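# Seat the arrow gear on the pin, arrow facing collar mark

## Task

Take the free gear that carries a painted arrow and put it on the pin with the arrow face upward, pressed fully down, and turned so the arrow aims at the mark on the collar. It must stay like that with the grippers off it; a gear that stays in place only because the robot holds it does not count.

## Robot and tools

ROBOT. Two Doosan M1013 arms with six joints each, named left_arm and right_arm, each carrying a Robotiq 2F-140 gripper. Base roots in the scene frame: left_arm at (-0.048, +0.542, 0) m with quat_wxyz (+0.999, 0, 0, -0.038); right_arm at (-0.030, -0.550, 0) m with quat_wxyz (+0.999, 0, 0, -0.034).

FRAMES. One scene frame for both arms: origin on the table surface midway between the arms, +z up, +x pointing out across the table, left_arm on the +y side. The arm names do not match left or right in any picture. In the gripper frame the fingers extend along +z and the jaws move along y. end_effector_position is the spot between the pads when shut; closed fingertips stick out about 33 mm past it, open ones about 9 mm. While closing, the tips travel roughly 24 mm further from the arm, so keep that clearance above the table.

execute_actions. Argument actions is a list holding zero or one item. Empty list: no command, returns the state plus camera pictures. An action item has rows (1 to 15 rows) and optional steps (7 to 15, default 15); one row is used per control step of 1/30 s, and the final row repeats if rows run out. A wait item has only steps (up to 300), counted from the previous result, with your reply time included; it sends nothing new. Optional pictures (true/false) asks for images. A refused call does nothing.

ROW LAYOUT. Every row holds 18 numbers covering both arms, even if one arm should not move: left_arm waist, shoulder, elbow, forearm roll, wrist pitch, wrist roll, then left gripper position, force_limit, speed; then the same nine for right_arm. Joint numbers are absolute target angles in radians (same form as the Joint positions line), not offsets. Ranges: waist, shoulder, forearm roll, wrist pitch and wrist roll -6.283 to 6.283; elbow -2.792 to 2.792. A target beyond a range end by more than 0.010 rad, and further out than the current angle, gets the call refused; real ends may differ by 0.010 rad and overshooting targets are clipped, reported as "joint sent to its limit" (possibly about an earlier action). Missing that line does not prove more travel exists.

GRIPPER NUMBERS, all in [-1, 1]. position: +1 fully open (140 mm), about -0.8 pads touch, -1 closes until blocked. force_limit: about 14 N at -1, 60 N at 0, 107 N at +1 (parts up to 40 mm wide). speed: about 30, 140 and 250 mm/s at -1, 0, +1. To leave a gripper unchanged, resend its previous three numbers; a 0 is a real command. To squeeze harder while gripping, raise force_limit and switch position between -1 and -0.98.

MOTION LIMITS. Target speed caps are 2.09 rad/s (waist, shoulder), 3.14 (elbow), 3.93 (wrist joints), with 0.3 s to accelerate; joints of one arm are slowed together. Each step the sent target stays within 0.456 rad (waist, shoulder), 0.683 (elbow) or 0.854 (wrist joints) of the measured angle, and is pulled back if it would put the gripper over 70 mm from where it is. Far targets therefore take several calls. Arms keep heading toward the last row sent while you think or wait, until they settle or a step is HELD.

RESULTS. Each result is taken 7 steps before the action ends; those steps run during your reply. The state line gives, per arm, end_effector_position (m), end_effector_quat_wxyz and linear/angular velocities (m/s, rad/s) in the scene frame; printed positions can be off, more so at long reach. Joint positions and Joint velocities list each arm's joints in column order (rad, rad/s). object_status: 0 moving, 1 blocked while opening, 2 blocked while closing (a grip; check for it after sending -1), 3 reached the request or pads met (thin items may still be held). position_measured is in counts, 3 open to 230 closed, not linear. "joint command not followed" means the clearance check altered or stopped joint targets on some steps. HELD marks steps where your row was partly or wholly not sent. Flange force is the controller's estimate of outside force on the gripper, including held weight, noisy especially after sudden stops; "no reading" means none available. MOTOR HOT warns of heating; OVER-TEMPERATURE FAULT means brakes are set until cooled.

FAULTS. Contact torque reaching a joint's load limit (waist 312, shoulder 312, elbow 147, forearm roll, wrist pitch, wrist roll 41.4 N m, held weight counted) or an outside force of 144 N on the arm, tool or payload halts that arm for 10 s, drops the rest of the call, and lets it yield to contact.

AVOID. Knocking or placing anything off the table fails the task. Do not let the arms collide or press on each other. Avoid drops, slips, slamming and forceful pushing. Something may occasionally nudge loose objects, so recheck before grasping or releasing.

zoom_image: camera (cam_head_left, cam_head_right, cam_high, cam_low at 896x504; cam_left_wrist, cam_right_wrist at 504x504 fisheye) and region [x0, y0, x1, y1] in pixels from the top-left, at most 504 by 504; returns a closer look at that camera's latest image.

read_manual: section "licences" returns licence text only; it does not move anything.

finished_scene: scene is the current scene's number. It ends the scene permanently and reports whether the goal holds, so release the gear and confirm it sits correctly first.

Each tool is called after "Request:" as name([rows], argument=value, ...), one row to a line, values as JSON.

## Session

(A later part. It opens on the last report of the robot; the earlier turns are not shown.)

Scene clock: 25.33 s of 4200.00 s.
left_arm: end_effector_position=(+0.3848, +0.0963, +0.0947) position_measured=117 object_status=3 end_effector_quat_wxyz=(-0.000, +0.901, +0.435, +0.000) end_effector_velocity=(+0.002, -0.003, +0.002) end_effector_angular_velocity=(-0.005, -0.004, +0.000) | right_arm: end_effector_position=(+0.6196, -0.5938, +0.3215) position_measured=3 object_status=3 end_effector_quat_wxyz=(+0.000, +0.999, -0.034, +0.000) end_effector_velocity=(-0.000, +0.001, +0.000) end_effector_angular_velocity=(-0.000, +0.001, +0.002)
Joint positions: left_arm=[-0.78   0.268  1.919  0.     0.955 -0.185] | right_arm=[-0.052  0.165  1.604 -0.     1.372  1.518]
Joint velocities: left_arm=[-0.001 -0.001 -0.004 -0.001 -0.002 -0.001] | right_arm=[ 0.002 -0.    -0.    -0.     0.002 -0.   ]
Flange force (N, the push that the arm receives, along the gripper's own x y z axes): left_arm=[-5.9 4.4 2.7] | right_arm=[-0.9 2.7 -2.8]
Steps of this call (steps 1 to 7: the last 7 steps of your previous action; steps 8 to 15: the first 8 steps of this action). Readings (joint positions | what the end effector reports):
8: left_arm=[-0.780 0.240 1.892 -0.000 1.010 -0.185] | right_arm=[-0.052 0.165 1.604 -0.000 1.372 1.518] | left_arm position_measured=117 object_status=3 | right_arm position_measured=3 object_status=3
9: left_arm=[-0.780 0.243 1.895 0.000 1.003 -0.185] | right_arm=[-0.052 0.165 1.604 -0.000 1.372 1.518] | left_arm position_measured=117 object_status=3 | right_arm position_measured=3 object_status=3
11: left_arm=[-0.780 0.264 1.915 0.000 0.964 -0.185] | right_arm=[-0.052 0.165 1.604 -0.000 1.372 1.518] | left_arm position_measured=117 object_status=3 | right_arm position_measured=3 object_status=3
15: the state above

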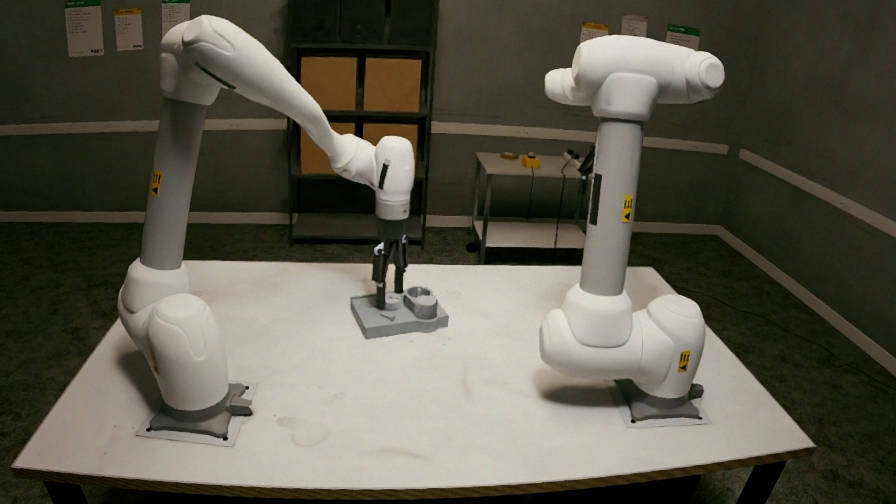

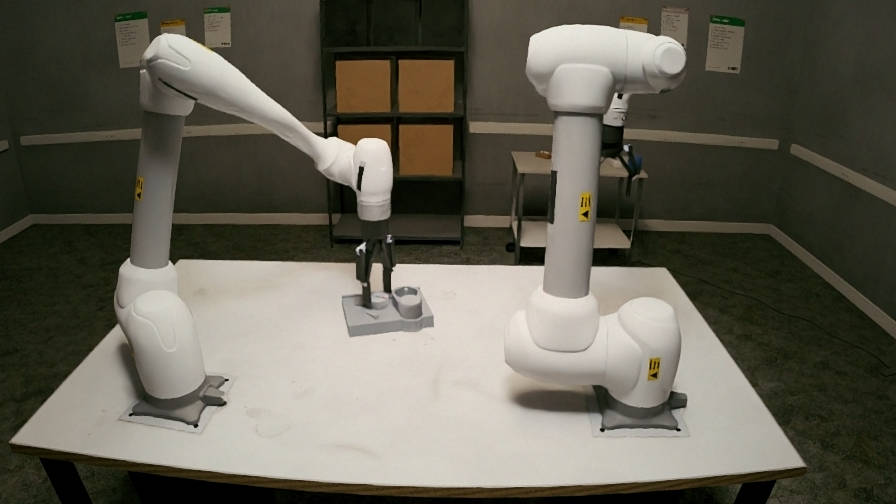

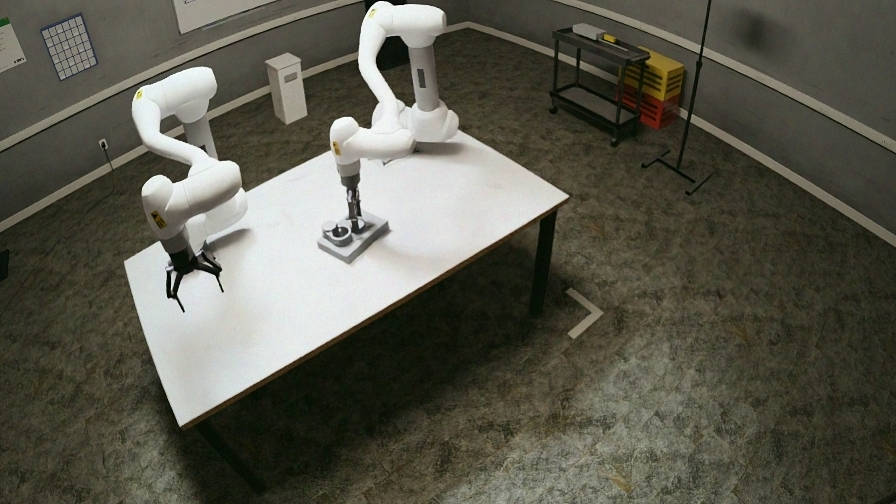

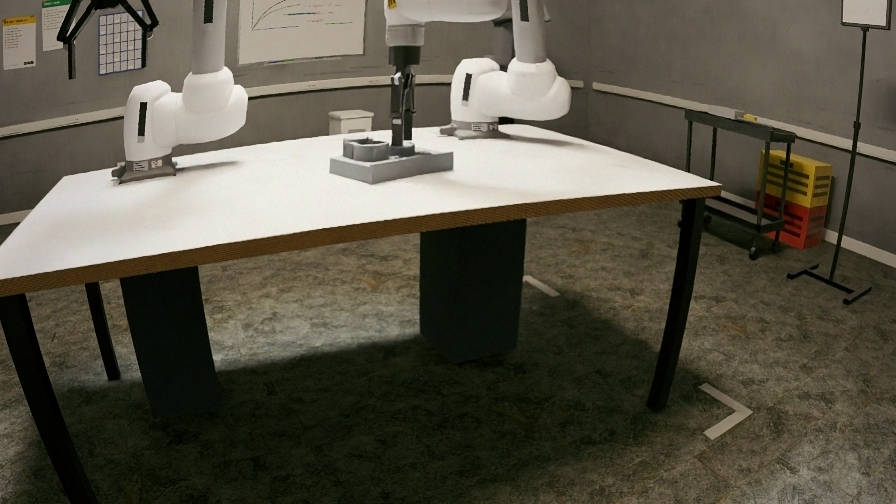

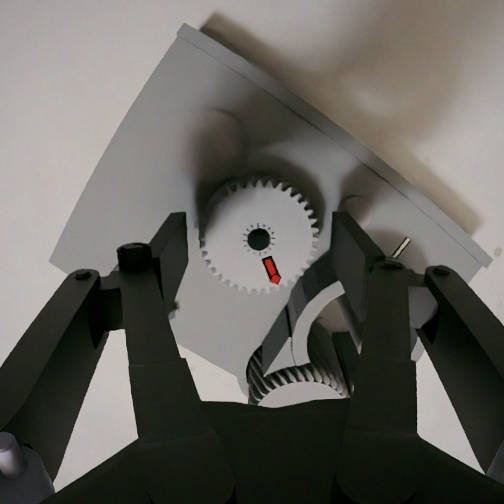

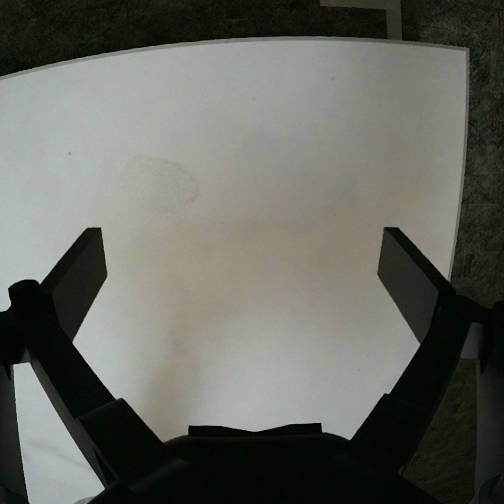

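Request:
execute_actions([
  {"rows":[[-0.783,0.2829,1.9313,0,0.9274,-0.188,0.1,-0.3,0.5,-0.052,0.165,1.604,0,1.372,1.518,1,0,0]],"steps":9},
])

Request:
execute_actions([
  {"rows":[[-0.783,0.2829,1.9313,0,0.9274,-0.188,-1,-0.4,-0.5,-0.052,0.165,1.604,0,1.372,1.518,1,0,0]]},
])

Request:
execute_actions([
  {"rows":[[-0.783,0.272,1.9225,0,0.9471,-0.188,-1,-0.4,-0.5,-0.052,0.165,1.604,0,1.372,1.518,1,0,0],[-0.783,0.272,1.9225,0,0.9471,-0.188,-1,-0.4,-0.5,-0.052,0.165,1.604,0,1.372,1.518,1,0,0],[-0.783,0.252,1.904,0,0.9856,-0.188,-1,-0.4,-0.5,-0.052,0.165,1.604,0,1.372,1.518,1,0,0],[-0.783,0.252,1.904,0,0.9856,-0.188,-1,-0.4,-0.5,-0.052,0.165,1.604,0,1.372,1.518,1,0,0],[-0.783,0.2303,1.883,0,1.0283,-0.188,-1,-0.4,-0.5,-0.052,0.165,1.604,0,1.372,1.518,1,0,0]]},
])

Request:
execute_actions([
  {"steps":8},
], pictures=true)

Request:
zoom_image(camera="cam_left_wrist", region=[180, 160, 340, 320])

Request:
zoom_image(camera="cam_low", region=[330, 90, 450, 180])

Scene clock: 26.03 s of 4200.00 s.
left_arm: end_effector_position=(+0.3852, +0.0954, +0.0917) position_measured=117 object_status=3 end_effector_quat_wxyz=(+0.001, +0.900, +0.435, +0.000) end_effector_velocity=(-0.001, -0.027, -0.179) end_effector_angular_velocity=(-0.034, -0.031, +0.011) | right_arm: end_effector_position=(+0.6196, -0.5938, +0.3215) position_measured=3 object_status=3 end_effector_quat_wxyz=(+0.000, +0.999, -0.034, +0.000) end_effector_velocity=(-0.001, +0.000, -0.000) end_effector_angular_velocity=(+0.001, +0.002, -0.000)
Joint positions: left_arm=[-0.78   0.271  1.921  0.     0.947 -0.186] | right_arm=[-0.052  0.165  1.604 -0.     1.372  1.518]
Joint velocities: left_arm=[-0.03   0.184  0.142  0.001 -0.371 -0.042] | right_arm=[-0.    -0.     0.     0.     0.002 -0.   ]
Flange force (N, the push that the arm receives, along the gripper's own x y z axes): left_arm=[1.2 1.1 -3.6] | right_arm=[-0.3 1.6 -3.7]
Steps of this call (steps 1 to 7: the last 7 steps of your previous action; steps 8 to 15: the robot went on to your last target; steps 16 to 19: nothing new was sent; steps 20 to 21: the first 2 steps of this action). Readings (joint positions | what the end effector reports):
20: left_arm=[-0.780 0.268 1.919 0.000 0.954 -0.185] | right_arm=[-0.052 0.165 1.604 -0.000 1.372 1.518] | left_arm position_measured=117 object_status=3 | right_arm position_measured=3 object_status=3
21: the state above

Scene clock: 26.53 s of 4200.00 s.
left_arm: end_effector_position=(+0.3836, +0.0949, +0.0801) position_measured=138 object_status=0 end_effector_quat_wxyz=(+0.000, +0.901, +0.435, +0.000) end_effector_velocity=(+0.000, -0.000, +0.001) end_effector_angular_velocity=(-0.001, -0.001, +0.000) | right_arm: end_effector_position=(+0.6196, -0.5938, +0.3215) position_measured=3 object_status=3 end_effector_quat_wxyz=(+0.000, +0.999, -0.034, +0.000) end_effector_velocity=(-0.001, -0.000, -0.001) end_effector_angular_velocity=(+0.000, +0.002, -0.001)
Joint positions: left_arm=[-0.783  0.283  1.931 -0.     0.927 -0.188] | right_arm=[-0.052  0.165  1.604 -0.     1.372  1.518]
Joint velocities: left_arm=[-0.    -0.002 -0.    -0.     0.    -0.   ] | right_arm=[-0.001  0.     0.001  0.     0.001  0.   ]
Flange force (N, the push that the arm receives, along the gripper's own x y z axes): left_arm=[-5.3 1.3 -8.0] | right_arm=[-0.6 3.6 -2.6]
Steps of this call (steps 1 to 7: the last 7 steps of your previous action; steps 8 to 15: the first 8 steps of this action). Readings (joint positions | what the end effector reports):
8: left_arm=[-0.783 0.283 1.931 -0.000 0.927 -0.188] | right_arm=[-0.052 0.165 1.604 -0.000 1.372 1.518] | left_arm position_measured=117 object_status=0 | right_arm position_measured=3 object_status=3
9: left_arm=[-0.783 0.283 1.931 -0.000 0.927 -0.188] | right_arm=[-0.052 0.165 1.604 -0.000 1.372 1.518] | left_arm position_measured=118 object_status=0 | right_arm position_measured=3 object_status=3
11: left_arm=[-0.783 0.283 1.931 -0.000 0.927 -0.188] | right_arm=[-0.052 0.165 1.604 -0.000 1.372 1.518] | left_arm position_measured=128 object_status=0 | right_arm position_measured=3 object_status=3
15: the state above

Scene clock: 27.03 s of 4200.00 s.
left_arm: end_effector_position=(+0.3839, +0.0945, +0.1339) position_measured=138 object_status=2 end_effector_quat_wxyz=(+0.001, +0.901, +0.435, +0.000) end_effector_velocity=(-0.001, +0.003, +0.105) end_effector_angular_velocity=(-0.004, -0.005, +0.000) | right_arm: end_effector_position=(+0.6196, -0.5938, +0.3215) position_measured=3 object_status=3 end_effector_quat_wxyz=(+0.000, +0.999, -0.034, +0.000) end_effector_velocity=(-0.000, +0.000, -0.000) end_effector_angular_velocity=(+0.000, +0.001, -0.000)
Joint positions: left_arm=[-0.783  0.231  1.884  0.     1.025 -0.188] | right_arm=[-0.052  0.165  1.604 -0.     1.372  1.518]
Joint velocities: left_arm=[ 0.001 -0.099 -0.091  0.001  0.184  0.   ] | right_arm=[0.    0.    0.    0.    0.001 0.   ]
Flange force (N, the push that the arm receives, along the gripper's own x y z axes): left_arm=[-4.3 0.0 3.5] | right_arm=[0.8 0.3 -2.9]
Steps of this call (steps 1 to 7: the last 7 steps of your previous action; steps 8 to 15: the first 8 steps of this action). Readings (joint positions | what the end effector reports):
8: left_arm=[-0.783 0.283 1.931 -0.000 0.927 -0.188] | right_arm=[-0.052 0.165 1.604 -0.000 1.372 1.518] | left_arm position_measured=138 object_status=2 | right_arm position_measured=3 object_status=3
9: left_arm=[-0.783 0.280 1.929 -0.000 0.934 -0.188] | right_arm=[-0.052 0.165 1.604 -0.000 1.372 1.518] | left_arm position_measured=138 object_status=2 | right_arm position_measured=3 object_status=3
11: left_arm=[-0.783 0.267 1.918 0.000 0.956 -0.188] | right_arm=[-0.052 0.165 1.604 -0.000 1.372 1.518] | left_arm position_measured=138 object_status=2 | right_arm position_measured=3 object_status=3
15: the state above

Scene clock: 27.30 s of 4200.00 s.
left_arm: end_effector_position=(+0.3835, +0.0949, +0.1350) position_measured=138 object_status=2 end_effector_quat_wxyz=(-0.000, +0.901, +0.435, +0.000) end_effector_velocity=(+0.000, -0.000, -0.000) end_effector_angular_velocity=(-0.001, -0.000, +0.001) | right_arm: end_effector_position=(+0.6196, -0.5938, +0.3215) position_measured=3 object_status=3 end_effector_quat_wxyz=(+0.000, +0.999, -0.034, +0.000) end_effector_velocity=(+0.000, -0.001, +0.000) end_effector_angular_velocity=(-0.000, -0.002, -0.001)
Joint positions: left_arm=[-0.783  0.23   1.883  0.     1.028 -0.188] | right_arm=[-0.052  0.165  1.604 -0.     1.372  1.518]
Joint velocities: left_arm=[ 0.     0.001 -0.    -0.    -0.002 -0.   ] | right_arm=[-0.001 -0.    -0.001  0.    -0.001  0.   ]
Flange force (N, the push that the arm receives, along the gripper's own x y z axes): left_arm=[-4.7 1.4 7.3] | right_arm=[-0.5 0.6 -2.7]
Kept back: nothing.
Steps of this call (steps 1 to 7: the last 7 steps of your previous action; step 8: the robot went on to your last target). Readings (joint positions | what the end effector reports):
1: left_arm=[-0.783 0.230 1.883 0.000 1.028 -0.188] | right_arm=[-0.052 0.165 1.604 -0.000 1.372 1.518] | left_arm position_measured=138 object_status=2 | right_arm position_measured=3 object_status=3
2: left_arm=[-0.783 0.230 1.883 0.000 1.028 -0.188] | right_arm=[-0.052 0.165 1.604 -0.000 1.372 1.518] | left_arm position_measured=138 object_status=2 | right_arm position_measured=3 object_status=3
4: left_arm=[-0.783 0.230 1.883 0.000 1.028 -0.188] | right_arm=[-0.052 0.165 1.604 -0.000 1.372 1.518] | left_arm position_measured=138 object_status=2 | right_arm position_measured=3 object_status=3
8: the state above

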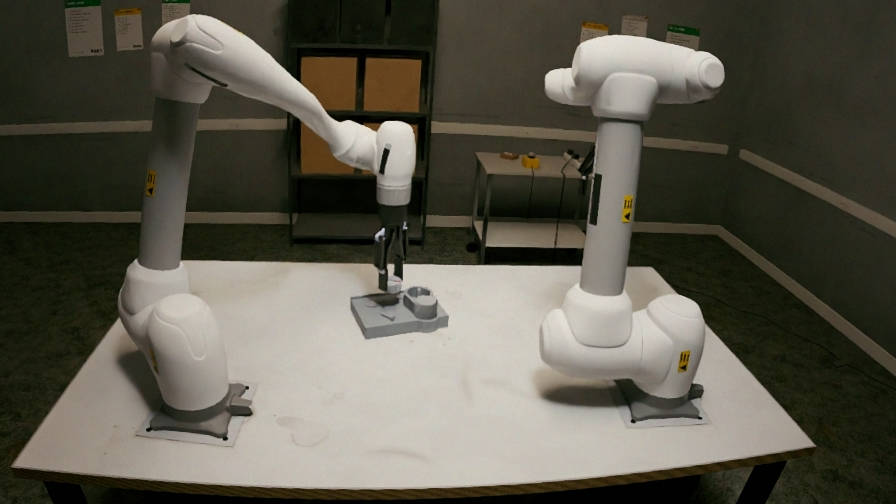

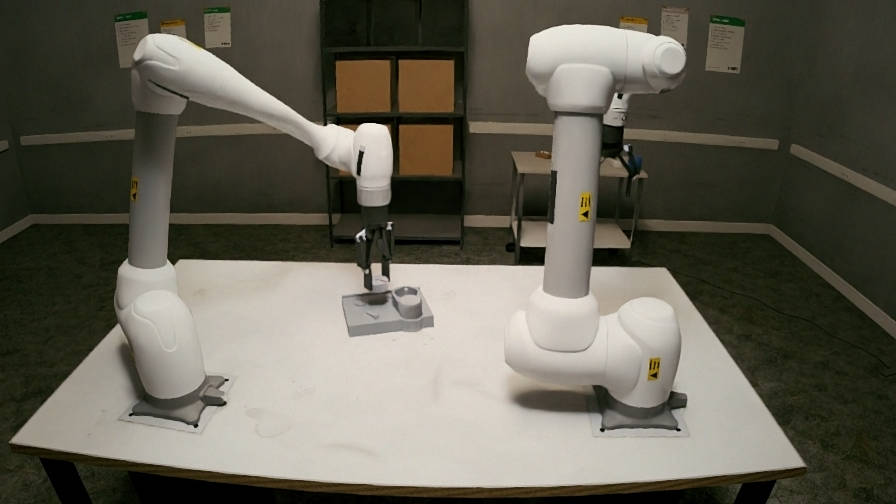

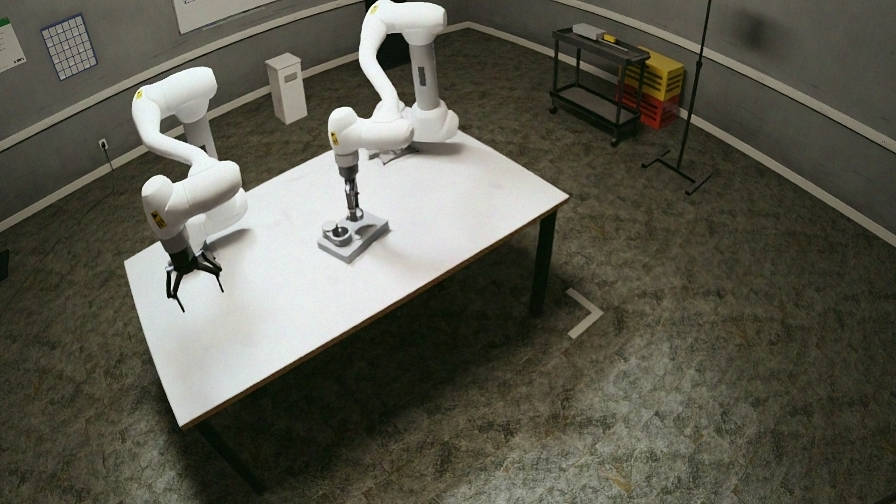

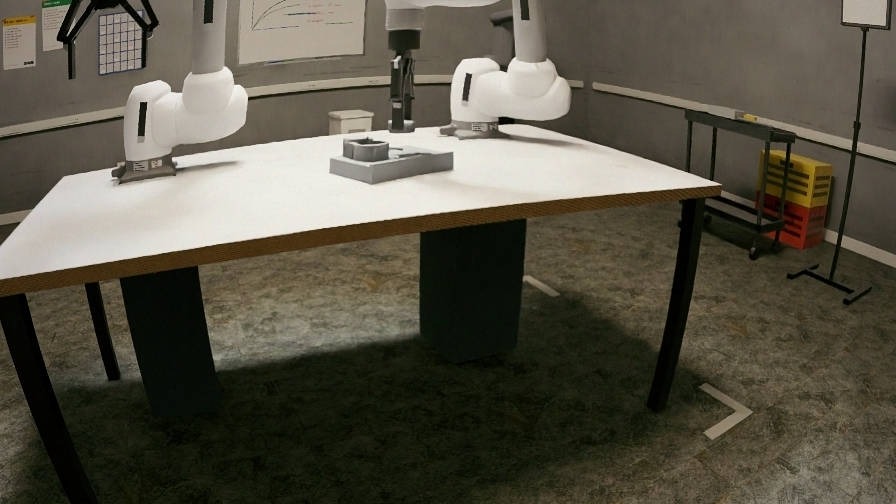

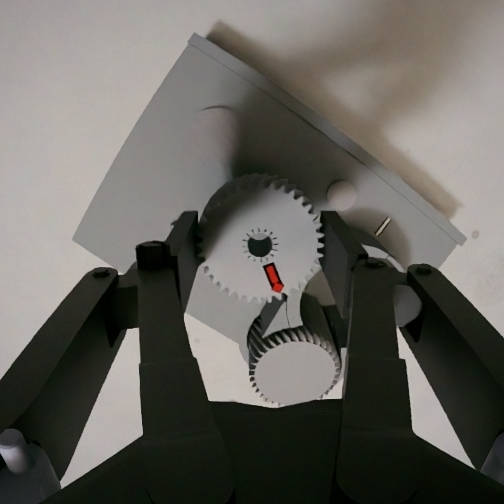

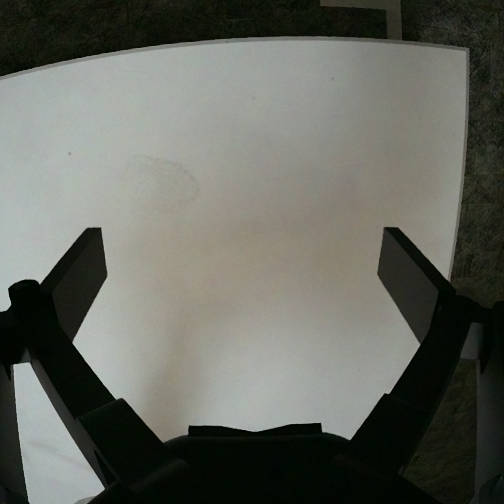

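Region (180, 160, 340, 320) of cam_left_wrist's 504x504 image, scaled by 3.150, with more detail than that image has.

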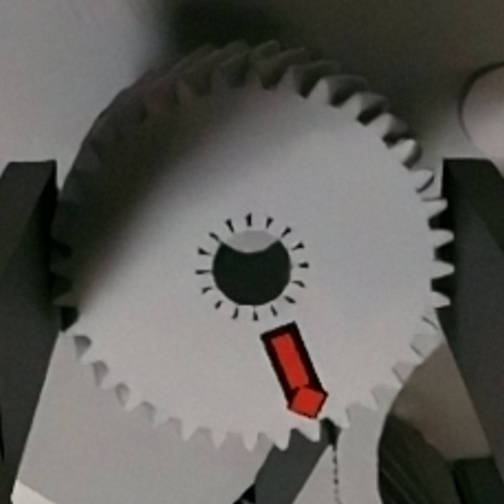

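Region (330, 90, 450, 180) of cam_low's 896x504 image, scaled by 4.200, with more detail than that image has; it fills the top 378 rows of this view, and the rest is white.

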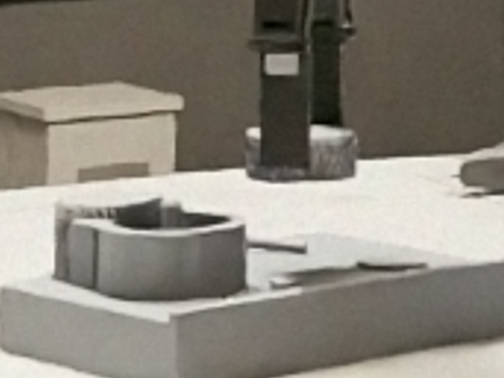

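Request:
execute_actions([
  {"rows":[[-0.8475,0.3284,1.7498,0,1.0634,-3.182,-1,-0.4,-0.5,-0.052,0.165,1.604,0,1.372,1.518,1,0,0]]},
])

Request:
execute_actions([
  {"steps":35},
])

Request:
execute_actions([
  {"rows":[[-0.8475,0.3385,1.7607,0,1.0424,-3.182,-1,-0.4,-0.5,-0.052,0.165,1.604,0,1.372,1.518,1,0,0]]},
], pictures=true)

Request:
zoom_image(camera="cam_left_wrist", region=[150, 90, 370, 330])

Request:
zoom_image(camera="cam_low", region=[320, 100, 420, 175])

Scene clock: 28.30 s of 4200.00 s.
left_arm: end_effector_position=(+0.3894, +0.0628, +0.1357) position_measured=138 object_status=2 end_effector_quat_wxyz=(-0.000, +0.819, +0.574, -0.000) end_effector_velocity=(+0.042, -0.267, +0.004) end_effector_angular_velocity=(-0.003, -0.002, +2.740) | right_arm: end_effector_position=(+0.6196, -0.5938, +0.3215) position_measured=3 object_status=3 end_effector_quat_wxyz=(+0.000, +0.999, -0.034, +0.000) end_effector_velocity=(+0.001, +0.001, +0.000) end_effector_angular_velocity=(+0.000, -0.001, +0.002)
Joint positions: left_arm=[-0.809  0.27   1.83  -0.     1.042 -0.536] | right_arm=[-0.052  0.165  1.604 -0.     1.372  1.518]
Joint velocities: left_arm=[-0.211  0.32  -0.437 -0.001  0.113 -2.951] | right_arm=[ 0.002  0.    -0.001  0.    -0.    -0.   ]
Flange force (N, the push that the arm receives, along the gripper's own x y z axes): left_arm=[-6.3 0.9 8.5] | right_arm=[-1.2 -0.8 -2.3]
Steps of this call (steps 1 to 15: the robot went on to your last target; steps 16 to 22: nothing new was sent; steps 23 to 30: the first 8 steps of this action). Readings (joint positions | what the end effector reports):
23: left_arm=[-0.783 0.230 1.883 0.000 1.028 -0.188] | right_arm=[-0.052 0.165 1.604 -0.000 1.372 1.518] | left_arm position_measured=138 object_status=2 | right_arm position_measured=3 object_status=3
24: left_arm=[-0.783 0.231 1.882 -0.000 1.029 -0.195] | right_arm=[-0.052 0.165 1.604 -0.000 1.372 1.518] | left_arm position_measured=138 object_status=2 | right_arm position_measured=3 object_status=3
26: left_arm=[-0.787 0.237 1.874 -0.000 1.031 -0.251] | right_arm=[-0.052 0.165 1.604 -0.000 1.372 1.518] | left_arm position_measured=138 object_status=2 | right_arm position_measured=3 object_status=3
30: the state above

Scene clock: 29.47 s of 4200.00 s.
left_arm: end_effector_position=(+0.3950, +0.0136, +0.1352) position_measured=138 object_status=2 end_effector_quat_wxyz=(-0.000, -0.337, +0.941, +0.000) end_effector_velocity=(+0.001, +0.001, +0.001) end_effector_angular_velocity=(+0.000, -0.001, +0.000) | right_arm: end_effector_position=(+0.6196, -0.5938, +0.3215) position_measured=3 object_status=3 end_effector_quat_wxyz=(+0.000, +0.999, -0.034, +0.000) end_effector_velocity=(-0.001, +0.002, -0.000) end_effector_angular_velocity=(+0.001, +0.002, +0.002)
Joint positions: left_arm=[-0.847  0.328  1.75  -0.     1.063 -3.182] | right_arm=[-0.052  0.165  1.604 -0.     1.372  1.518]
Joint velocities: left_arm=[ 0.001 -0.001  0.001  0.001  0.     0.   ] | right_arm=[0.002 0.    0.001 0.    0.001 0.   ]
Flange force (N, the push that the arm receives, along the gripper's own x y z axes): left_arm=[3.8 -3.0 8.1] | right_arm=[-2.3 1.5 -2.4]
Kept back: nothing.
Steps of this call (steps 1 to 7: the last 7 steps of your previous action; steps 8 to 35: the robot went on to your last target). Readings (joint positions | what the end effector reports):
1: left_arm=[-0.816 0.280 1.815 -0.000 1.046 -0.644] | right_arm=[-0.052 0.165 1.604 -0.000 1.372 1.518] | left_arm position_measured=138 object_status=2 | right_arm position_measured=3 object_status=3
2: left_arm=[-0.822 0.290 1.802 -0.000 1.049 -0.765] | right_arm=[-0.052 0.165 1.604 -0.000 1.372 1.518] | left_arm position_measured=138 object_status=2 | right_arm position_measured=3 object_status=3
4: left_arm=[-0.832 0.304 1.783 -0.000 1.055 -1.019] | right_arm=[-0.052 0.165 1.604 -0.000 1.372 1.518] | left_arm position_measured=138 object_status=2 | right_arm position_measured=3 object_status=3
8: left_arm=[-0.841 0.319 1.762 -0.000 1.060 -1.521] | right_arm=[-0.052 0.165 1.604 -0.000 1.372 1.518] | left_arm position_measured=138 object_status=2 | right_arm position_measured=3 object_status=3
35: the state above

Scene clock: 29.73 s of 4200.00 s.
left_arm: end_effector_position=(+0.3950, +0.0136, +0.1230) position_measured=138 object_status=2 end_effector_quat_wxyz=(+0.000, -0.337, +0.942, +0.000) end_effector_velocity=(-0.001, +0.000, -0.001) end_effector_angular_velocity=(-0.001, -0.001, -0.002) | right_arm: end_effector_position=(+0.6196, -0.5938, +0.3215) position_measured=3 object_status=3 end_effector_quat_wxyz=(+0.000, +0.999, -0.034, +0.000) end_effector_velocity=(-0.000, +0.001, -0.000) end_effector_angular_velocity=(+0.000, +0.002, +0.001)
Joint positions: left_arm=[-0.848  0.338  1.761  0.     1.043 -3.182] | right_arm=[-0.052  0.165  1.604 -0.     1.372  1.518]
Joint velocities: left_arm=[-0.002 -0.001  0.003  0.    -0.003 -0.   ] | right_arm=[ 0.001  0.     0.001  0.     0.001 -0.   ]
Flange force (N, the push that the arm receives, along the gripper's own x y z axes): left_arm=[-26.7 10.3 -25.9] | right_arm=[-3.8 -0.4 -2.7]
Steps of this call (steps 1 to 8: the first 8 steps of this action). Readings (joint positions | what the end effector reports):
1: left_arm=[-0.847 0.329 1.750 -0.000 1.063 -3.182] | right_arm=[-0.052 0.165 1.604 -0.000 1.372 1.518] | left_arm position_measured=138 object_status=2 | right_arm position_measured=3 object_status=3
2: left_arm=[-0.847 0.331 1.752 -0.000 1.057 -3.182] | right_arm=[-0.052 0.165 1.604 -0.000 1.372 1.518] | left_arm position_measured=138 object_status=2 | right_arm position_measured=3 object_status=3
4: left_arm=[-0.848 0.338 1.760 0.000 1.044 -3.182] | right_arm=[-0.052 0.165 1.604 -0.000 1.372 1.518] | left_arm position_measured=138 object_status=2 | right_arm position_measured=3 object_status=3
8: the state above

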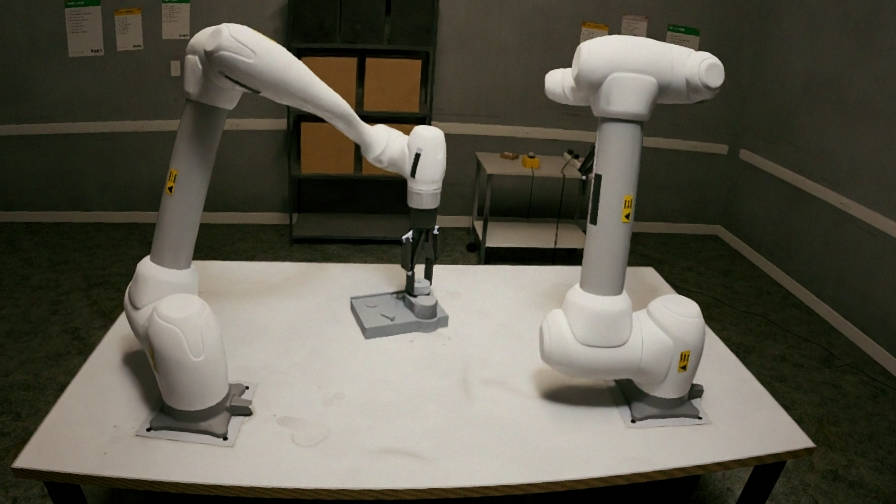

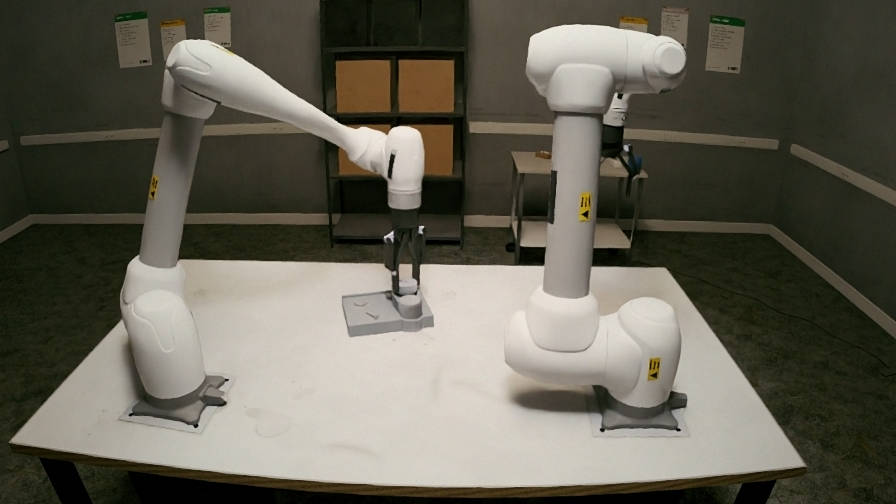

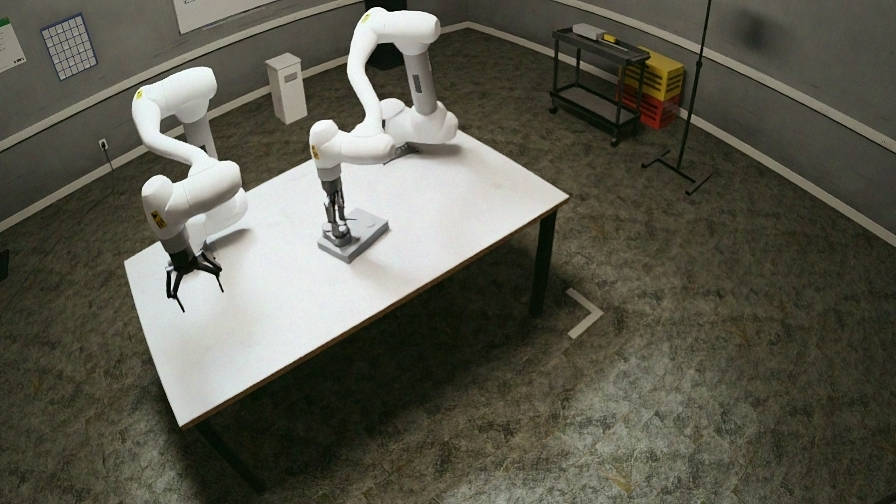

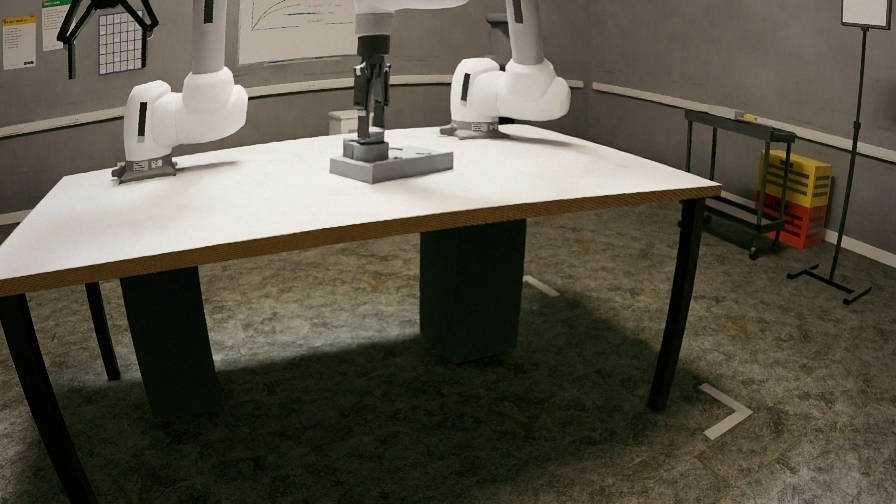

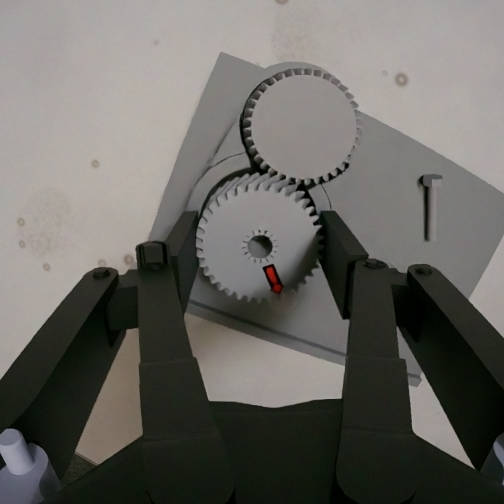

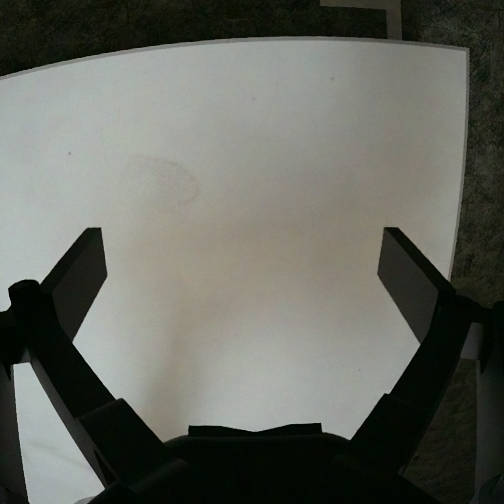

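Region (150, 90, 370, 330) of cam_left_wrist's 504x504 image, scaled by 2.100, with more detail than that image has; it fills the left 462 columns of this view, and the rest is white.

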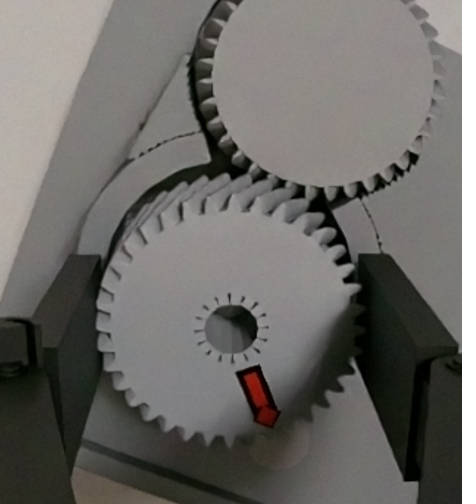

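Region (320, 100, 420, 175) of cam_low's 896x504 image, scaled by 5.040, with more detail than that image has; it fills the top 378 rows of this view, and the rest is white.

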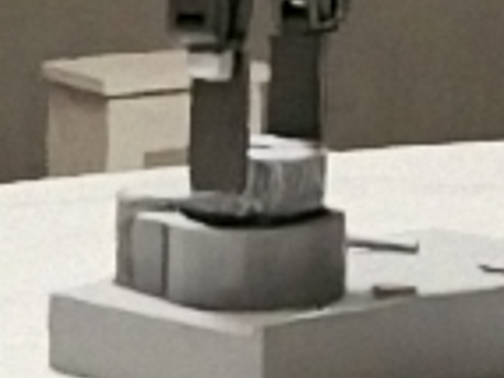

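Request:
execute_actions([
  {"rows":[[-0.8458,0.3378,1.7617,0,1.0421,-3.18,-1,-0.4,-0.5,-0.052,0.165,1.604,0,1.372,1.518,1,0,0]],"steps":13},
])

Request:
execute_actions([
  {"rows":[[-0.8458,0.3387,1.7626,0,1.0403,-3.18,-1,-0.4,-0.5,-0.052,0.165,1.604,0,1.372,1.518,1,0,0]],"steps":13},
])

Scene clock: 30.17 s of 4200.00 s.
left_arm: end_effector_position=(+0.3955, +0.0144, +0.1229) position_measured=138 object_status=2 end_effector_quat_wxyz=(-0.000, -0.337, +0.942, -0.000) end_effector_velocity=(+0.000, +0.000, +0.001) end_effector_angular_velocity=(-0.000, -0.001, -0.001) | right_arm: end_effector_position=(+0.6196, -0.5938, +0.3215) position_measured=3 object_status=3 end_effector_quat_wxyz=(+0.000, +0.999, -0.034, +0.000) end_effector_velocity=(+0.001, -0.000, +0.001) end_effector_angular_velocity=(-0.001, -0.002, -0.000)
Joint positions: left_arm=[-0.846  0.338  1.762 -0.     1.042 -3.18 ] | right_arm=[-0.052  0.165  1.604 -0.     1.372  1.518]
Joint velocities: left_arm=[ 0.    -0.001  0.     0.001 -0.     0.001] | right_arm=[-0.    -0.    -0.001 -0.    -0.001  0.   ]
Flange force (N, the push that the arm receives, along the gripper's own x y z axes): left_arm=[0.3 -3.2 -2.9] | right_arm=[-1.5 1.4 -1.7]
Steps of this call (steps 1 to 7: the last 7 steps of your previous action; steps 8 to 13: the first 6 steps of this action). Readings (joint positions | what the end effector reports):
8: left_arm=[-0.847 0.338 1.761 0.000 1.042 -3.182] | right_arm=[-0.052 0.165 1.604 -0.000 1.372 1.518] | left_arm position_measured=138 object_status=2 | right_arm position_measured=3 object_status=3
9: left_arm=[-0.847 0.338 1.761 0.000 1.042 -3.181] | right_arm=[-0.052 0.165 1.604 -0.000 1.372 1.518] | left_arm position_measured=138 object_status=2 | right_arm position_measured=3 object_status=3
11: left_arm=[-0.846 0.338 1.762 -0.000 1.042 -3.180] | right_arm=[-0.052 0.165 1.604 -0.000 1.372 1.518] | left_arm position_measured=138 object_status=2 | right_arm position_measured=3 object_status=3
13: the state above

Scene clock: 30.60 s of 4200.00 s.
left_arm: end_effector_position=(+0.3956, +0.0146, +0.1221) position_measured=138 object_status=2 end_effector_quat_wxyz=(-0.000, -0.337, +0.942, -0.000) end_effector_velocity=(+0.000, +0.000, -0.001) end_effector_angular_velocity=(+0.000, +0.001, +0.000) | right_arm: end_effector_position=(+0.6196, -0.5938, +0.3215) position_measured=3 object_status=3 end_effector_quat_wxyz=(+0.000, +0.999, -0.034, +0.000) end_effector_velocity=(+0.000, +0.001, +0.000) end_effector_angular_velocity=(-0.000, -0.001, +0.001)
Joint positions: left_arm=[-0.846  0.339  1.762 -0.     1.041 -3.18 ] | right_arm=[-0.052  0.165  1.604 -0.     1.372  1.518]
Joint velocities: left_arm=[ 0.001  0.001  0.001 -0.    -0.001  0.   ] | right_arm=[ 0.001 -0.    -0.    -0.    -0.     0.   ]
Flange force (N, the push that the arm receives, along the gripper's own x y z axes): left_arm=[-2.4 -1.6 -28.9] | right_arm=[0.6 1.1 -2.5]
Steps of this call (steps 1 to 7: the last 7 steps of your previous action; steps 8 to 13: the first 6 steps of this action). Readings (joint positions | what the end effector reports):
8: left_arm=[-0.846 0.338 1.762 -0.000 1.042 -3.180] | right_arm=[-0.052 0.165 1.604 -0.000 1.372 1.518] | left_arm position_measured=138 object_status=2 | right_arm position_measured=3 object_status=3
9: left_arm=[-0.846 0.338 1.762 -0.000 1.042 -3.180] | right_arm=[-0.052 0.165 1.604 -0.000 1.372 1.518] | left_arm position_measured=138 object_status=2 | right_arm position_measured=3 object_status=3
11: left_arm=[-0.846 0.338 1.762 -0.000 1.041 -3.180] | right_arm=[-0.052 0.165 1.604 -0.000 1.372 1.518] | left_arm position_measured=138 object_status=2 | right_arm position_measured=3 object_status=3
13: the state above


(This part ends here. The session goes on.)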